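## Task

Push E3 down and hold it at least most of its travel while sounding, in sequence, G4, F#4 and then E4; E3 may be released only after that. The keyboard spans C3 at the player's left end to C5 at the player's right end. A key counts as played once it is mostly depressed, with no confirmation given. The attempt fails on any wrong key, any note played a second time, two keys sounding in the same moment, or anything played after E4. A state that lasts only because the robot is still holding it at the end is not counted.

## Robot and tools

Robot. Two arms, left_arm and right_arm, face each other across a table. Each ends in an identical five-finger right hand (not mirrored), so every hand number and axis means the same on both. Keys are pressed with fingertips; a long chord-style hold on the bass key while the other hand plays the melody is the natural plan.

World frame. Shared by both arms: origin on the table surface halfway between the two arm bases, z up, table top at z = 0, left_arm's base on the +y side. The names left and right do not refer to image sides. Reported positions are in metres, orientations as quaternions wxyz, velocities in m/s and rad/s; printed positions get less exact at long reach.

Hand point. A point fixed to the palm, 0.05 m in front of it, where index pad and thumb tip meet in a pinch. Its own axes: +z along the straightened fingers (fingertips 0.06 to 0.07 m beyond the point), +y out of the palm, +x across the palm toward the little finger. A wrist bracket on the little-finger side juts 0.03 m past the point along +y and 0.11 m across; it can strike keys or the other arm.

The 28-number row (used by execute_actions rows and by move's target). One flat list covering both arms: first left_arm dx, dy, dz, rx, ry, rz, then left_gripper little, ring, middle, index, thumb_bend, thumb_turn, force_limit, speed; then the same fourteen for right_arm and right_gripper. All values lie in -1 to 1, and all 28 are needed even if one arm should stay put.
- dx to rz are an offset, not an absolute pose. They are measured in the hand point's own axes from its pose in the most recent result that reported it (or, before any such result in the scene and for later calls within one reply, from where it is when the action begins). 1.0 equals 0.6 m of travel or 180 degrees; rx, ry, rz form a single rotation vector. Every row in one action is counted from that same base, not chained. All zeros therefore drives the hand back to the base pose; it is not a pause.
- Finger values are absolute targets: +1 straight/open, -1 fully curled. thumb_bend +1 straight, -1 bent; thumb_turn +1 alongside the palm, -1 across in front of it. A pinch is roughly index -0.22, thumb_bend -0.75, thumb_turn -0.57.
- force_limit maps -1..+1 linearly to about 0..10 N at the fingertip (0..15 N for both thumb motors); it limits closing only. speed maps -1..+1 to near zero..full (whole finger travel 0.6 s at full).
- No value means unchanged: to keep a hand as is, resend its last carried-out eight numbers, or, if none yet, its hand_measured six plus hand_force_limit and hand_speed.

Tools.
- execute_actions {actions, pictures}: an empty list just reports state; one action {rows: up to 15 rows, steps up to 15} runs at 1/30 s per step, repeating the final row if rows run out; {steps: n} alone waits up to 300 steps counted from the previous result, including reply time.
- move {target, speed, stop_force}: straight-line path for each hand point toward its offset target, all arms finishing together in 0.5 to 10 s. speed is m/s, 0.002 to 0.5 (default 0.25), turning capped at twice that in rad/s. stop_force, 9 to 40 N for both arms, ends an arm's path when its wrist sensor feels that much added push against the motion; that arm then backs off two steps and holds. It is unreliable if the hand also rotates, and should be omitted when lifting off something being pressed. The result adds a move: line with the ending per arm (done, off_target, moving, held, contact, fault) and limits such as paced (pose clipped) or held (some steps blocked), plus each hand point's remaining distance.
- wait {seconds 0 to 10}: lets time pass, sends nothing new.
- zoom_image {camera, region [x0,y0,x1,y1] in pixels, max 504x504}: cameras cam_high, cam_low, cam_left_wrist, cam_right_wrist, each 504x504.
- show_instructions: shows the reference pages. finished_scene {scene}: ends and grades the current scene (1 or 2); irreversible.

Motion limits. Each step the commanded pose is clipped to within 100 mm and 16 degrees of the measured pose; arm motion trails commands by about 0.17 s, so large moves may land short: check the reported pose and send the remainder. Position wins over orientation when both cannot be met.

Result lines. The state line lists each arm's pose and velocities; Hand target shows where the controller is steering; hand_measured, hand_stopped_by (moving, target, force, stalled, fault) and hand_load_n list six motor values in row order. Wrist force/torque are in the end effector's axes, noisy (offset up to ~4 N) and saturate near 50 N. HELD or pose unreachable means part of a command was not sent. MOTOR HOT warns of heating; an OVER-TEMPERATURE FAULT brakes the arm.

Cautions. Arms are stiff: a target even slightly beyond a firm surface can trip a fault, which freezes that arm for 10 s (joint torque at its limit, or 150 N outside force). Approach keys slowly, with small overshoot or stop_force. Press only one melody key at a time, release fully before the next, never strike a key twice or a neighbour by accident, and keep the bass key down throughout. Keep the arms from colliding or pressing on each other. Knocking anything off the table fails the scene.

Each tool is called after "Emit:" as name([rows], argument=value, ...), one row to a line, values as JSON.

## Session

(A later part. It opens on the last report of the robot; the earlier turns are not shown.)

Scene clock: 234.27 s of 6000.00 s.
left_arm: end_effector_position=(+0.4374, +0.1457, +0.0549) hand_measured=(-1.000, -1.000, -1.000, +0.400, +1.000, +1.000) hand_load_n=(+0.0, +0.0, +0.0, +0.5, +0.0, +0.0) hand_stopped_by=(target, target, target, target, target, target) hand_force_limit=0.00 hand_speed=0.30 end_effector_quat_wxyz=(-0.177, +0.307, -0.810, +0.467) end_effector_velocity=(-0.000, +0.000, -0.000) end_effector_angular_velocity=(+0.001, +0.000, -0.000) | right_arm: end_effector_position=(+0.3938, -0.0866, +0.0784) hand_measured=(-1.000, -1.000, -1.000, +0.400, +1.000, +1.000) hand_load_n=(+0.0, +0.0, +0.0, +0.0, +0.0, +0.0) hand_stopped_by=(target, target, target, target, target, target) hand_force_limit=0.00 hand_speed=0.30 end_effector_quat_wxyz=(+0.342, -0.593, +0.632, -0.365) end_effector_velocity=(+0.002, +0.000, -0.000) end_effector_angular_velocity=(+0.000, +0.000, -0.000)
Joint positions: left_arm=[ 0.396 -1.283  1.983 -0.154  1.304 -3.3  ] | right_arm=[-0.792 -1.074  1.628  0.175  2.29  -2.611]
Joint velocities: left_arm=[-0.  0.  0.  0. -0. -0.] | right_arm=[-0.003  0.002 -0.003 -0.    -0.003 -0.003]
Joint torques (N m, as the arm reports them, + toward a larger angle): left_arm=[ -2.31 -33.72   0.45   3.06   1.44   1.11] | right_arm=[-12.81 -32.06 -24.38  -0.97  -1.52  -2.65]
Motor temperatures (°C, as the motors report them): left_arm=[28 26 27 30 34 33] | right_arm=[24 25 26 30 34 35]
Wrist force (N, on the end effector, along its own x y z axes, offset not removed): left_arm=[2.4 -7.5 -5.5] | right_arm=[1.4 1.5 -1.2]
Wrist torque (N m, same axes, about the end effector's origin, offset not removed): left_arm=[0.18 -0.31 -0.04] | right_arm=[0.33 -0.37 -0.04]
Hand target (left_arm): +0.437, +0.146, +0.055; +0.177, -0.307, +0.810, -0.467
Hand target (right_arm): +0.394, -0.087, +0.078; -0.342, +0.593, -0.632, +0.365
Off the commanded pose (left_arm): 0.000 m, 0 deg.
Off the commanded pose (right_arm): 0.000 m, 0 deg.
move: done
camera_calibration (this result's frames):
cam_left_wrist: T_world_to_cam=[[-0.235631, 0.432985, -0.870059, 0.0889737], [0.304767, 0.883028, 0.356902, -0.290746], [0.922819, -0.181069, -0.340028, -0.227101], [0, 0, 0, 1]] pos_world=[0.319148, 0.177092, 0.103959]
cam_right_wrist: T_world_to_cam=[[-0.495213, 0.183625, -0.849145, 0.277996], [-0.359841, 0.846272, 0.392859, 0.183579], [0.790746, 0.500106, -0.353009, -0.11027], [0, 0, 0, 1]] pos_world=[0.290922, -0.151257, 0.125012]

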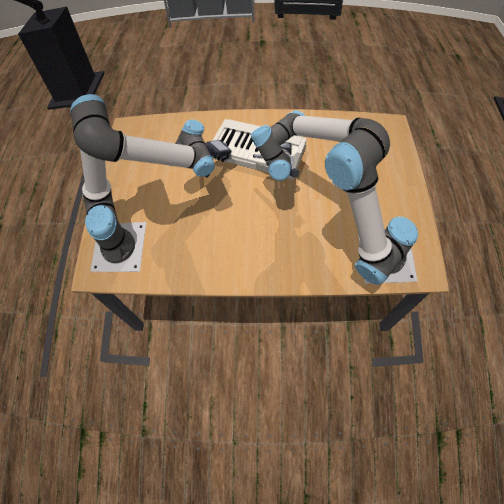

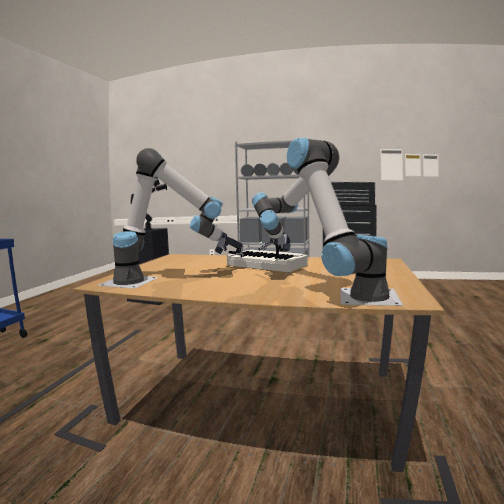

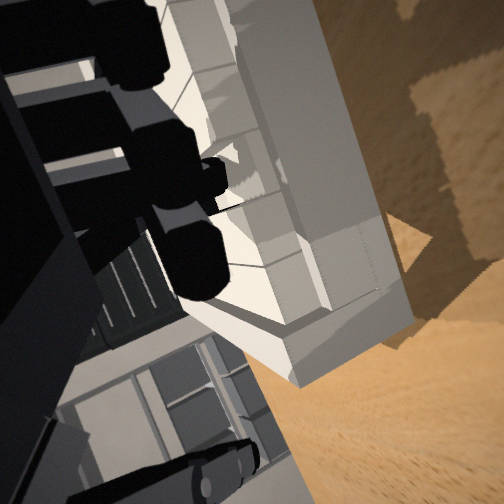

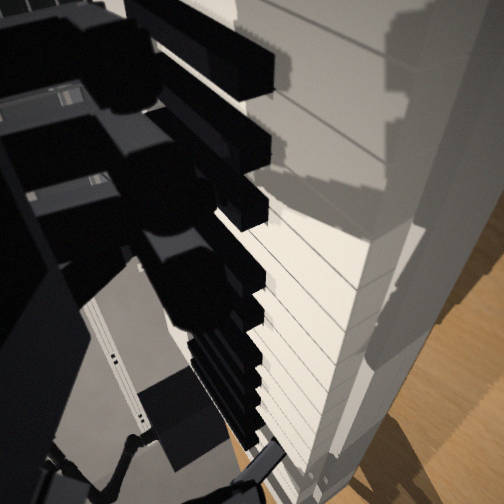

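Emit:
move(target=[0,0,0,0,0,0,-1,-1,-1,0.4,1,1,0,0.3, 0,0.01732,0.01,0,0,0,-1,-1,-1,0.4,1,1,0,0.3], speed=0.01, stop_force=9)

Emit:
zoom_image(camera="cam_right_wrist", region=[140, 90, 330, 280])

Emit:
move(target=[0,0,0,0,0,0,-1,-1,-1,0.4,1,1,0,0.3, 0,-0.03175,-0.01833,0,0,0,-1,-1,-1,0.4,1,1,0,0.3], speed=0.06)

Emit:
move(target=[0,0,0,0,0,0,-1,-1,-1,0.4,1,1,0,0.3, -0.06968,0.05954,-0.02314,0,0,0,-1,-1,-1,0.4,1,1,0,0.3], speed=0.07)

Emit:
zoom_image(camera="cam_right_wrist", region=[140, 90, 330, 280])

Scene clock: 306.97 s of 6000.00 s.
left_arm: end_effector_position=(+0.4374, +0.1457, +0.0549) hand_measured=(-1.000, -1.000, -1.000, +0.400, +1.000, +1.000) hand_load_n=(+0.0, +0.0, +0.0, +1.0, +0.0, +0.0) hand_stopped_by=(target, target, target, target, target, target) hand_force_limit=0.00 hand_speed=0.30 end_effector_quat_wxyz=(-0.177, +0.307, -0.810, +0.467) end_effector_velocity=(+0.000, -0.000, +0.000) end_effector_angular_velocity=(-0.001, -0.000, -0.000) | right_arm: end_effector_position=(+0.3938, -0.0867, +0.0693) hand_measured=(-1.000, -1.000, -1.000, +0.400, +1.000, +1.000) hand_load_n=(+0.0, +0.0, +0.0, +0.0, +0.0, +0.0) hand_stopped_by=(target, target, target, target, target, target) hand_force_limit=0.00 hand_speed=0.30 end_effector_quat_wxyz=(+0.342, -0.593, +0.632, -0.365) end_effector_velocity=(+0.000, +0.000, +0.004) end_effector_angular_velocity=(+0.001, -0.000, -0.000)
Joint positions: left_arm=[ 0.396 -1.283  1.983 -0.154  1.304 -3.3  ] | right_arm=[-0.792 -1.063  1.636  0.155  2.29  -2.611]
Joint velocities: left_arm=[-0.    -0.     0.    -0.001 -0.     0.   ] | right_arm=[-0.    -0.004 -0.004  0.008 -0.     0.   ]
Joint torques (N m, as the arm reports them, + toward a larger angle): left_arm=[ -3.45 -33.92   0.81   3.06   1.37   0.93] | right_arm=[  7.44 -39.64 -19.63   3.13  -0.17   1.42]
Motor temperatures (°C, as the motors report them): left_arm=[28 26 27 30 34 33] | right_arm=[24 25 26 30 34 35]
Wrist force (N, on the end effector, along its own x y z axes, offset not removed): left_arm=[1.1 -4.4 -4.5] | right_arm=[0.7 -7.3 -11.4]
Wrist torque (N m, same axes, about the end effector's origin, offset not removed): left_arm=[0.47 -0.20 -0.05] | right_arm=[1.09 -0.43 0.02]
Hand target (left_arm): +0.437, +0.146, +0.055; +0.177, -0.307, +0.810, -0.467
Hand target (right_arm): +0.394, -0.087, +0.070; -0.342, +0.592, -0.632, +0.365
Off the commanded pose (left_arm): 0.000 m, 0 deg.
Off the commanded pose (right_arm): 0.003 m, 0 deg.
After step 90, 68.40 s passed at rest.
move: contact (right_arm)
camera_calibration (this result's frames):
cam_left_wrist: T_world_to_cam=[[-0.235631, 0.432985, -0.870059, 0.0889738], [0.304768, 0.883028, 0.356901, -0.290746], [0.922819, -0.181069, -0.340028, -0.227101], [0, 0, 0, 1]] pos_world=[0.319148, 0.177092, 0.10396]
cam_right_wrist: T_world_to_cam=[[-0.495292, 0.183503, -0.849124, 0.270315], [-0.359712, 0.846387, 0.392731, 0.187172], [0.790755, 0.499956, -0.3532, -0.113446], [0, 0, 0, 1]] pos_world=[0.29092, -0.151306, 0.115954]

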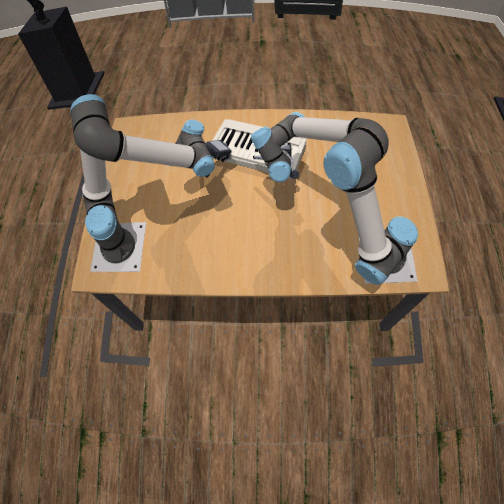

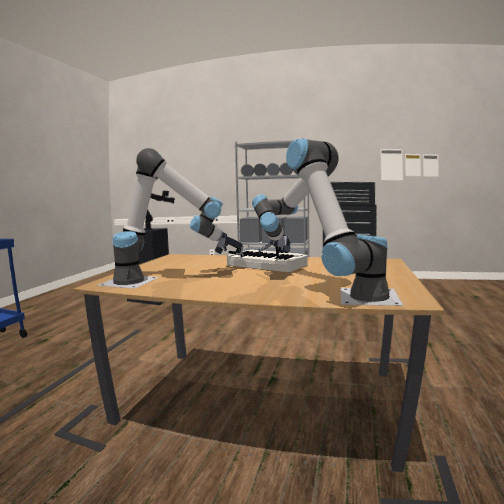

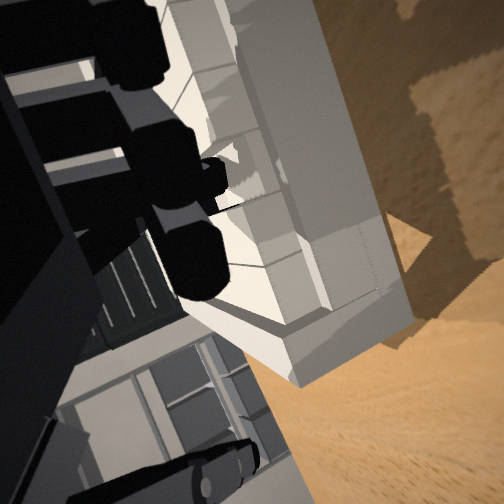

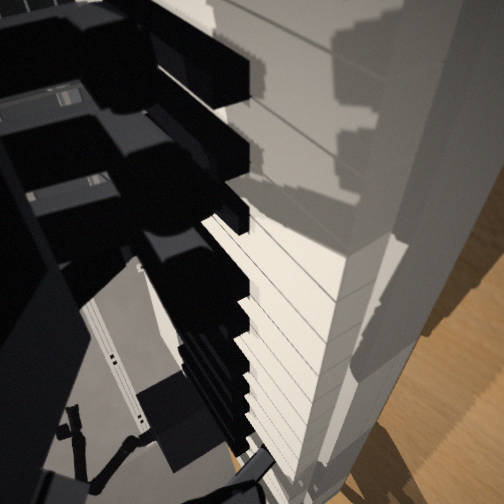

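Region (140, 90, 330, 280) of cam_right_wrist's 504x504 image, scaled by 2.653, with more detail than that image has.

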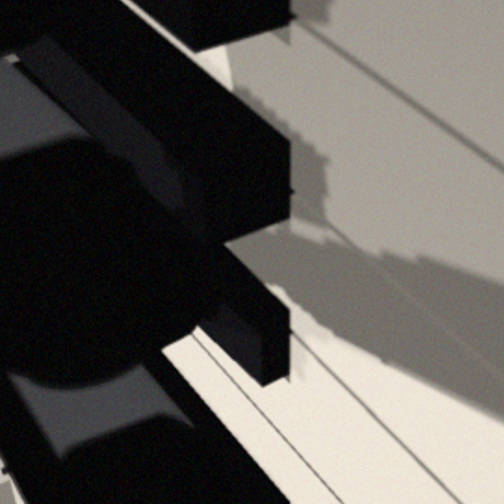

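Scene clock: 307.83 s of 6000.00 s.
left_arm: end_effector_position=(+0.4374, +0.1457, +0.0549) hand_measured=(-1.000, -1.000, -1.000, +0.400, +1.000, +1.000) hand_load_n=(+0.0, +0.0, +0.0, +0.5, +0.0, +0.0) hand_stopped_by=(target, target, target, target, target, target) hand_force_limit=0.00 hand_speed=0.30 end_effector_quat_wxyz=(-0.177, +0.307, -0.810, +0.467) end_effector_velocity=(-0.000, -0.000, -0.000) end_effector_angular_velocity=(+0.000, +0.000, -0.001) | right_arm: end_effector_position=(+0.3938, -0.0867, +0.0911) hand_measured=(-1.000, -1.000, -1.000, +0.400, +1.000, +1.000) hand_load_n=(+0.0, +0.0, +0.0, +0.0, +0.0, +0.0) hand_stopped_by=(target, target, target, target, target, target) hand_force_limit=0.00 hand_speed=0.30 end_effector_quat_wxyz=(+0.342, -0.593, +0.632, -0.365) end_effector_velocity=(+0.000, +0.000, +0.003) end_effector_angular_velocity=(+0.002, -0.001, -0.000)
Joint positions: left_arm=[ 0.396 -1.283  1.983 -0.154  1.304 -3.3  ] | right_arm=[-0.792 -1.09   1.614  0.203  2.29  -2.611]
Joint velocities: left_arm=[-0.001  0.     0.     0.     0.     0.   ] | right_arm=[-0.    -0.003 -0.004  0.006  0.     0.001]
Joint torques (N m, as the arm reports them, + toward a larger angle): left_arm=[ -1.85 -34.51   1.13   3.04   1.44   0.94] | right_arm=[ -1.42 -46.32 -24.86   2.28  -1.46  -0.23]
Motor temperatures (°C, as the motors report them): left_arm=[28 26 27 30 34 33] | right_arm=[24 25 26 30 34 35]
Wrist force (N, on the end effector, along its own x y z axes, offset not removed): left_arm=[1.3 -6.2 -4.2] | right_arm=[2.5 1.6 -0.9]
Wrist torque (N m, same axes, about the end effector's origin, offset not removed): left_arm=[0.17 -0.22 -0.05] | right_arm=[0.27 -0.46 0.01]
Hand target (left_arm): +0.437, +0.146, +0.055; +0.177, -0.307, +0.810, -0.467
Hand target (right_arm): +0.394, -0.087, +0.091; -0.342, +0.593, -0.632, +0.365
Off the commanded pose (left_arm): 0.000 m, 0 deg.
Off the commanded pose (right_arm): 0.000 m, 0 deg.
move: done
camera_calibration (this result's frames):
cam_left_wrist: T_world_to_cam=[[-0.235631, 0.432985, -0.870059, 0.0889738], [0.304768, 0.883028, 0.356901, -0.290746], [0.922819, -0.181069, -0.340028, -0.227101], [0, 0, 0, 1]] pos_world=[0.319148, 0.177092, 0.10396]
cam_right_wrist: T_world_to_cam=[[-0.495301, 0.183382, -0.849146, 0.288759], [-0.3598, 0.846384, 0.392655, 0.178678], [0.790709, 0.500005, -0.353234, -0.105744], [0, 0, 0, 1]] pos_world=[0.290924, -0.151311, 0.137687]

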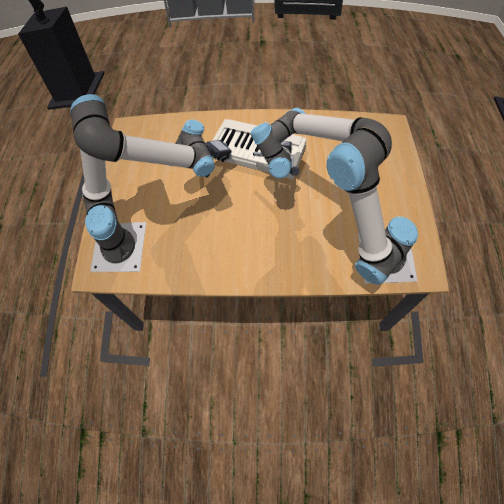

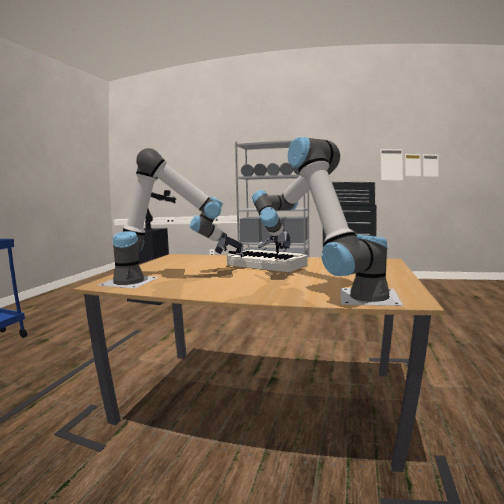

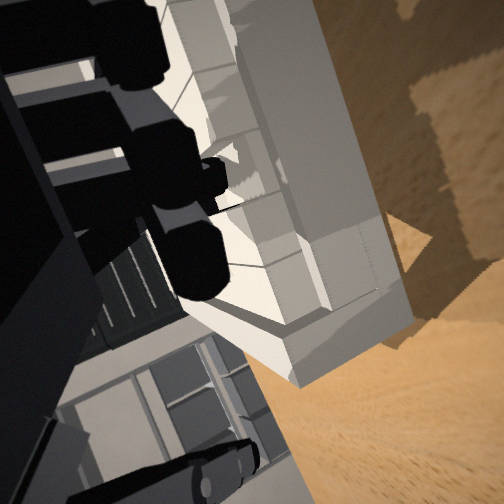

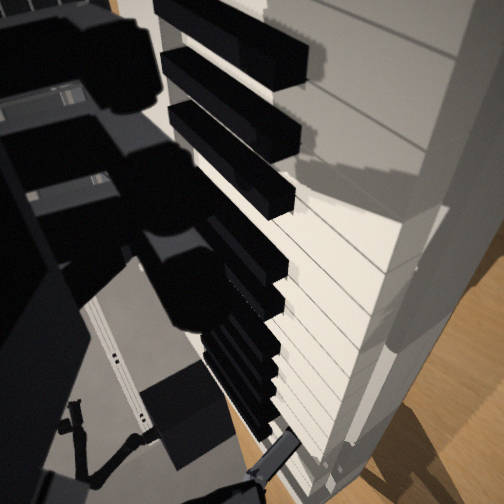

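Scene clock: 309.10 s of 6000.00 s.
left_arm: end_effector_position=(+0.4374, +0.1457, +0.0549) hand_measured=(-1.000, -1.000, -1.000, +0.400, +1.000, +1.000) hand_load_n=(+0.0, +0.0, +0.0, +0.5, +0.0, +0.0) hand_stopped_by=(target, target, target, target, target, target) hand_force_limit=0.00 hand_speed=0.30 end_effector_quat_wxyz=(-0.177, +0.307, -0.810, +0.467) end_effector_velocity=(+0.000, -0.000, +0.000) end_effector_angular_velocity=(-0.001, -0.001, -0.000) | right_arm: end_effector_position=(+0.3668, -0.0433, +0.0672) hand_measured=(-1.000, -1.000, -1.000, +0.400, +1.000, +1.000) hand_load_n=(+0.0, +0.0, +0.0, +0.0, +0.0, +0.0) hand_stopped_by=(target, target, target, target, target, target) hand_force_limit=0.00 hand_speed=0.30 end_effector_quat_wxyz=(+0.342, -0.593, +0.632, -0.365) end_effector_velocity=(-0.001, +0.002, -0.002) end_effector_angular_velocity=(-0.001, +0.001, -0.001)
Joint positions: left_arm=[ 0.396 -1.283  1.983 -0.154  1.304 -3.3  ] | right_arm=[-0.69  -0.989  1.533  0.249  2.364 -2.515]
Joint velocities: left_arm=[-0.    -0.     0.    -0.001 -0.    -0.   ] | right_arm=[ 0.005  0.006 -0.005  0.004  0.004  0.006]
Joint torques (N m, as the arm reports them, + toward a larger angle): left_arm=[ -2.71 -33.71   0.74   3.01   1.35   1.04] | right_arm=[ 13.55 -33.5  -24.52   2.57   3.33   2.5 ]
Motor temperatures (°C, as the motors report them): left_arm=[28 26 27 30 34 33] | right_arm=[24 25 26 30 34 35]
Wrist force (N, on the end effector, along its own x y z axes, offset not removed): left_arm=[1.0 -7.8 -5.0] | right_arm=[2.6 2.4 1.0]
Wrist torque (N m, same axes, about the end effector's origin, offset not removed): left_arm=[-0.02 -0.15 -0.22] | right_arm=[0.31 -0.53 0.11]
Hand target (left_arm): +0.437, +0.146, +0.055; +0.177, -0.307, +0.810, -0.467
Hand target (right_arm): +0.367, -0.043, +0.067; -0.342, +0.593, -0.632, +0.365
Off the commanded pose (left_arm): 0.000 m, 0 deg.
Off the commanded pose (right_arm): 0.000 m, 0 deg.
move: done
camera_calibration (this result's frames):
cam_left_wrist: T_world_to_cam=[[-0.235631, 0.432985, -0.870059, 0.0889738], [0.304768, 0.883028, 0.356901, -0.290746], [0.922819, -0.181069, -0.340028, -0.227101], [0, 0, 0, 1]] pos_world=[0.319148, 0.177092, 0.10396]
cam_right_wrist: T_world_to_cam=[[-0.495147, 0.183298, -0.849253, 0.247096], [-0.360009, 0.846336, 0.392568, 0.141684], [0.79071, 0.500118, -0.353071, -0.114459], [0, 0, 0, 1]] pos_world=[0.26386, -0.107961, 0.113814]

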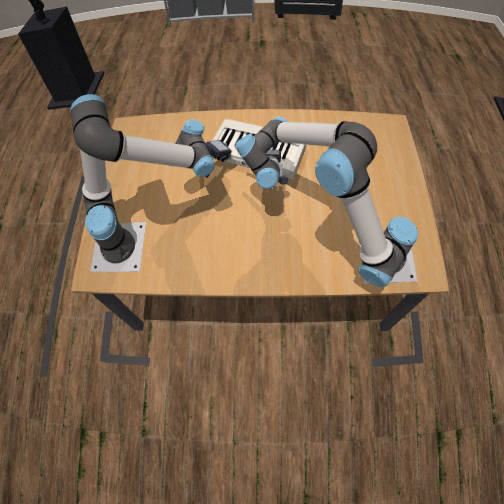

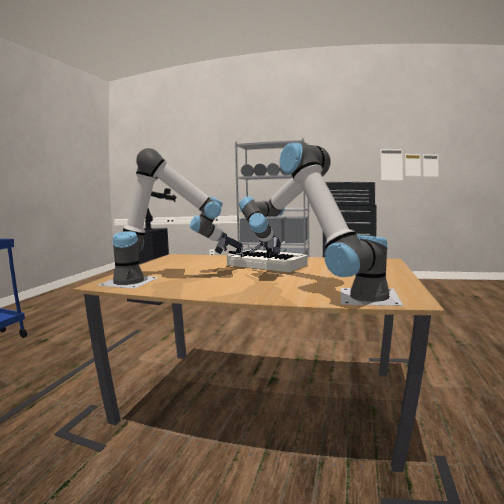

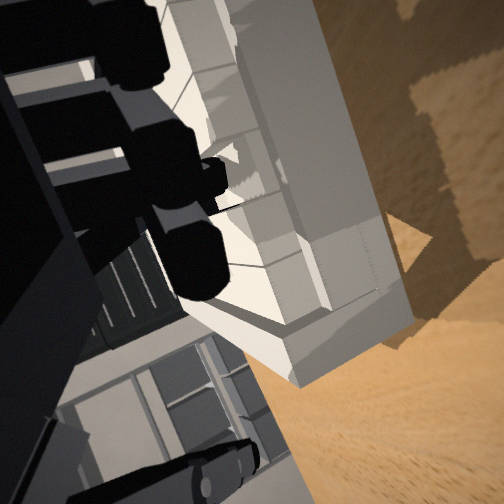

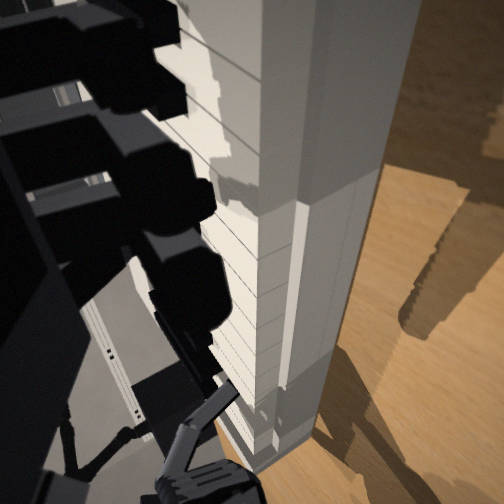

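Region (140, 90, 330, 280) of cam_right_wrist's 504x504 image, scaled by 2.653, with more detail than that image has.

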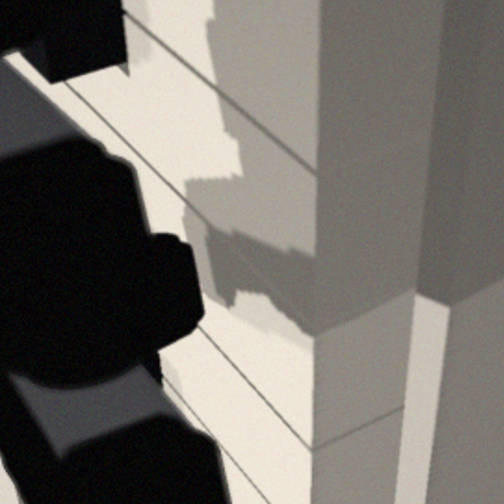

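Emit:
move(target=[0,0,0,0,0,0,-1,-1,-1,0.4,1,1,0,0.3, 0,0.01761,0.01017,0,0,0,-1,-1,-1,0.4,1,1,0,0.3], speed=0.02)

Emit:
zoom_image(camera="cam_right_wrist", region=[140, 90, 330, 280])

Emit:
move(target=[0,-0.0433,-0.025,0,0,0,-1,-1,-1,0.4,1,1,0,0.3, 0,-0.0433,-0.025,0,0,0,-1,-1,-1,0.4,1,1,0,0.3], speed=0.06)

Scene clock: 325.57 s of 6000.00 s.
left_arm: end_effector_position=(+0.4374, +0.1457, +0.0549) hand_measured=(-1.000, -1.000, -1.000, +0.400, +1.000, +1.000) hand_load_n=(+0.0, +0.0, +0.0, +0.5, +0.0, +0.0) hand_stopped_by=(target, target, target, target, target, target) hand_force_limit=0.00 hand_speed=0.30 end_effector_quat_wxyz=(-0.177, +0.307, -0.810, +0.467) end_effector_velocity=(-0.000, -0.001, +0.000) end_effector_angular_velocity=(-0.001, -0.001, -0.001) | right_arm: end_effector_position=(+0.3668, -0.0433, +0.0554) hand_measured=(-1.000, -1.000, -1.000, +0.400, +1.000, +1.000) hand_load_n=(+0.0, +0.0, +0.0, +0.0, +0.0, +0.0) hand_stopped_by=(target, target, target, target, target, target) hand_force_limit=0.00 hand_speed=0.30 end_effector_quat_wxyz=(+0.342, -0.593, +0.632, -0.365) end_effector_velocity=(-0.000, -0.000, -0.002) end_effector_angular_velocity=(+0.001, -0.001, +0.000)
Joint positions: left_arm=[ 0.396 -1.283  1.983 -0.154  1.304 -3.3  ] | right_arm=[-0.69  -0.974  1.544  0.224  2.364 -2.515]
Joint velocities: left_arm=[-0.001  0.     0.    -0.002  0.    -0.   ] | right_arm=[-0.     0.001  0.003 -0.006 -0.    -0.001]
Joint torques (N m, as the arm reports them, + toward a larger angle): left_arm=[ -1.89 -33.71   1.6    2.95   1.46   0.89] | right_arm=[-16.26 -28.27  -6.08  -0.2   -1.25  -2.79]
Motor temperatures (°C, as the motors report them): left_arm=[28 26 27 30 34 33] | right_arm=[24 25 26 30 34 35]
Wrist force (N, on the end effector, along its own x y z axes, offset not removed): left_arm=[1.3 -7.0 -5.0] | right_arm=[0.2 -2.0 -7.0]
Wrist torque (N m, same axes, about the end effector's origin, offset not removed): left_arm=[0.00 -0.11 -0.18] | right_arm=[0.91 -0.42 0.06]
Hand target (left_arm): +0.437, +0.146, +0.055; +0.177, -0.307, +0.810, -0.467
Hand target (right_arm): +0.367, -0.043, +0.055; -0.342, +0.593, -0.632, +0.365
Off the commanded pose (left_arm): 0.000 m, 0 deg.
Off the commanded pose (right_arm): 0.000 m, 0 deg.
After step 90, 12.57 s passed at rest.
move: done
camera_calibration (this result's frames):
cam_left_wrist: T_world_to_cam=[[-0.235631, 0.432985, -0.870059, 0.0889738], [0.304767, 0.883028, 0.356902, -0.290746], [0.922819, -0.181068, -0.340028, -0.227101], [0, 0, 0, 1]] pos_world=[0.319148, 0.177092, 0.10396]
cam_right_wrist: T_world_to_cam=[[-0.495093, 0.183372, -0.849269, 0.237002], [-0.360016, 0.846313, 0.39261, 0.146319], [0.790741, 0.500129, -0.352987, -0.11868], [0, 0, 0, 1]] pos_world=[0.263861, -0.107936, 0.10194]

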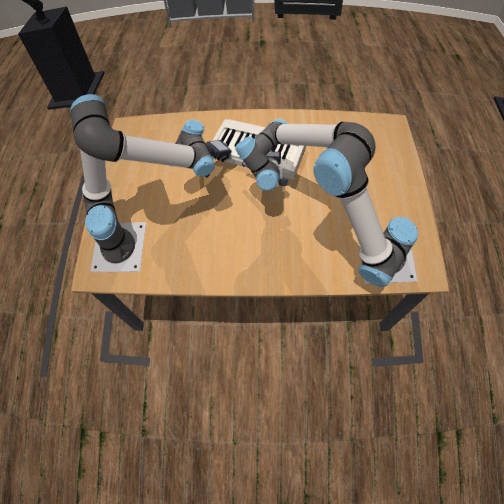

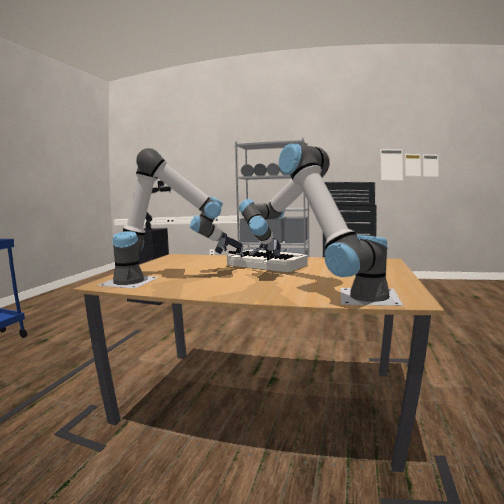

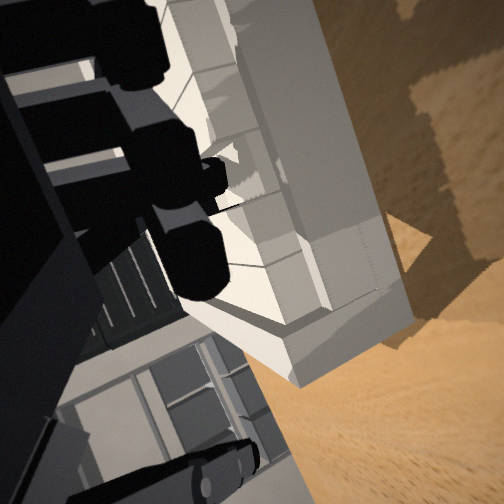

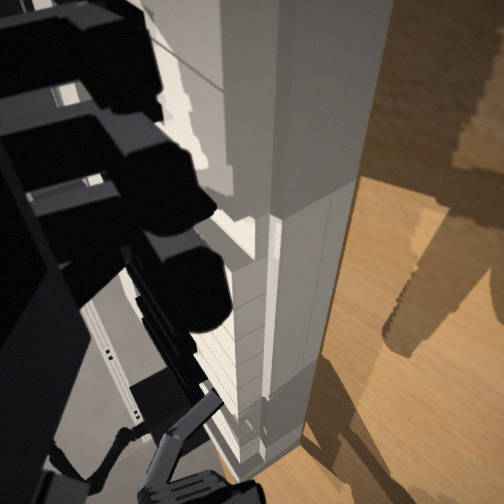

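Region (140, 90, 330, 280) of cam_right_wrist's 504x504 image, scaled by 2.653, with more detail than that image has.

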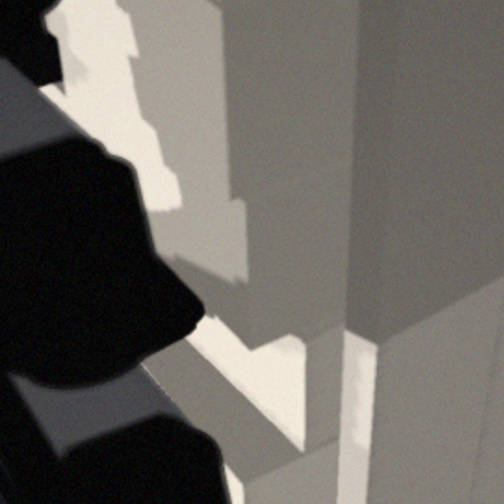

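Scene clock: 326.50 s of 6000.00 s.
left_arm: end_effector_position=(+0.4374, +0.1458, +0.0846) hand_measured=(-1.000, -1.000, -1.000, +0.400, +1.000, +1.000) hand_load_n=(+0.0, +0.0, +0.0, +0.0, +0.0, +0.0) hand_stopped_by=(target, target, target, target, target, target) hand_force_limit=0.00 hand_speed=0.30 end_effector_quat_wxyz=(-0.177, +0.307, -0.810, +0.467) end_effector_velocity=(-0.000, +0.000, +0.002) end_effector_angular_velocity=(+0.002, +0.001, -0.000) | right_arm: end_effector_position=(+0.3668, -0.0433, +0.0851) hand_measured=(-1.000, -1.000, -1.000, +0.400, +1.000, +1.000) hand_load_n=(+0.0, +0.0, +0.0, +0.0, +0.0, +0.0) hand_stopped_by=(target, target, target, target, target, target) hand_force_limit=0.00 hand_speed=0.30 end_effector_quat_wxyz=(+0.342, -0.593, +0.632, -0.365) end_effector_velocity=(-0.000, +0.000, +0.002) end_effector_angular_velocity=(+0.002, +0.000, -0.001)
Joint positions: left_arm=[ 0.396 -1.33   1.95  -0.075  1.304 -3.3  ] | right_arm=[-0.69  -1.01   1.516  0.287  2.364 -2.516]
Joint velocities: left_arm=[-0.    -0.003 -0.003  0.008  0.     0.   ] | right_arm=[ 0.    -0.002 -0.002  0.005  0.     0.003]
Joint torques (N m, as the arm reports them, + toward a larger angle): left_arm=[ -0.91 -39.42 -25.21   2.43   0.97  -0.59] | right_arm=[ -9.22 -50.67 -23.48   2.29   0.29   2.69]
Motor temperatures (°C, as the motors report them): left_arm=[28 26 27 30 34 33] | right_arm=[24 25 26 30 34 35]
Wrist force (N, on the end effector, along its own x y z axes, offset not removed): left_arm=[2.2 -1.7 0.3] | right_arm=[1.4 1.4 -0.3]
Wrist torque (N m, same axes, about the end effector's origin, offset not removed): left_arm=[-0.33 -0.65 -0.04] | right_arm=[0.30 -0.39 0.05]
Hand target (left_arm): +0.437, +0.146, +0.085; +0.177, -0.307, +0.810, -0.467
Hand target (right_arm): +0.367, -0.043, +0.085; -0.342, +0.593, -0.632, +0.365
Off the commanded pose (left_arm): 0.000 m, 0 deg.
Off the commanded pose (right_arm): 0.000 m, 0 deg.
move: done
camera_calibration (this result's frames):
cam_left_wrist: T_world_to_cam=[[-0.235522, 0.433043, -0.870059, 0.114802], [0.304779, 0.882993, 0.356978, -0.301414], [0.922843, -0.1811, -0.339946, -0.217066], [0, 0, 0, 1]] pos_world=[0.319221, 0.177122, 0.133692]
cam_right_wrist: T_world_to_cam=[[-0.495119, 0.183238, -0.849282, 0.262268], [-0.360099, 0.846314, 0.392531, 0.134695], [0.790687, 0.500175, -0.353043, -0.108161], [0, 0, 0, 1]] pos_world=[0.263879, -0.107952, 0.131682]

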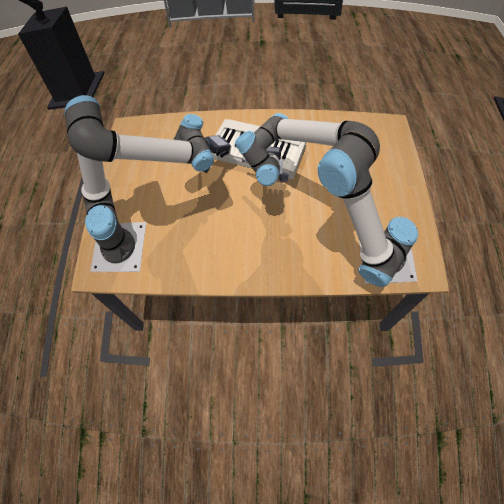

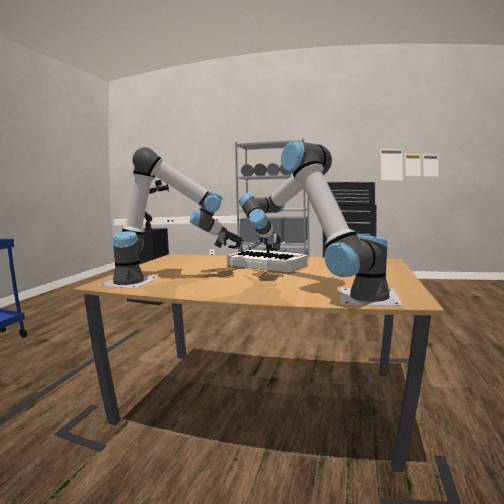

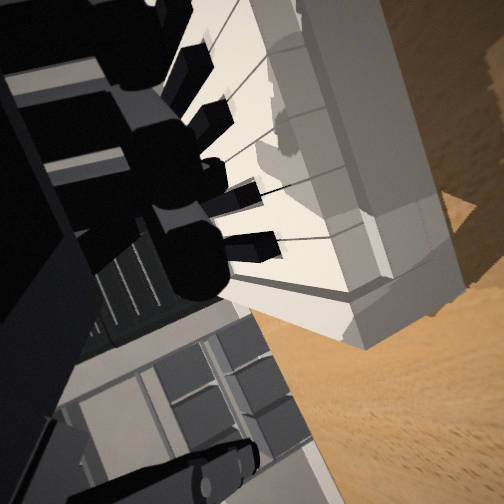

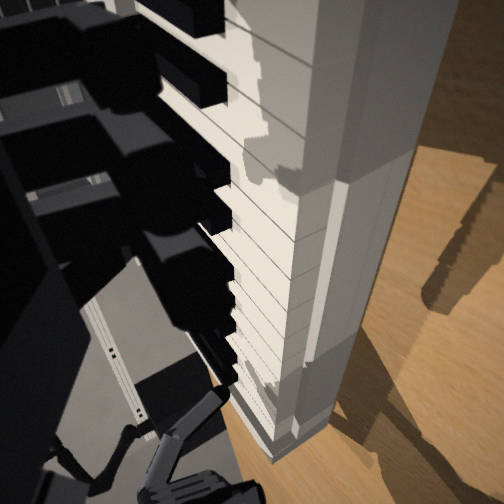

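Emit:
finished_scene(scene=2)

The scene is finished: the task was done.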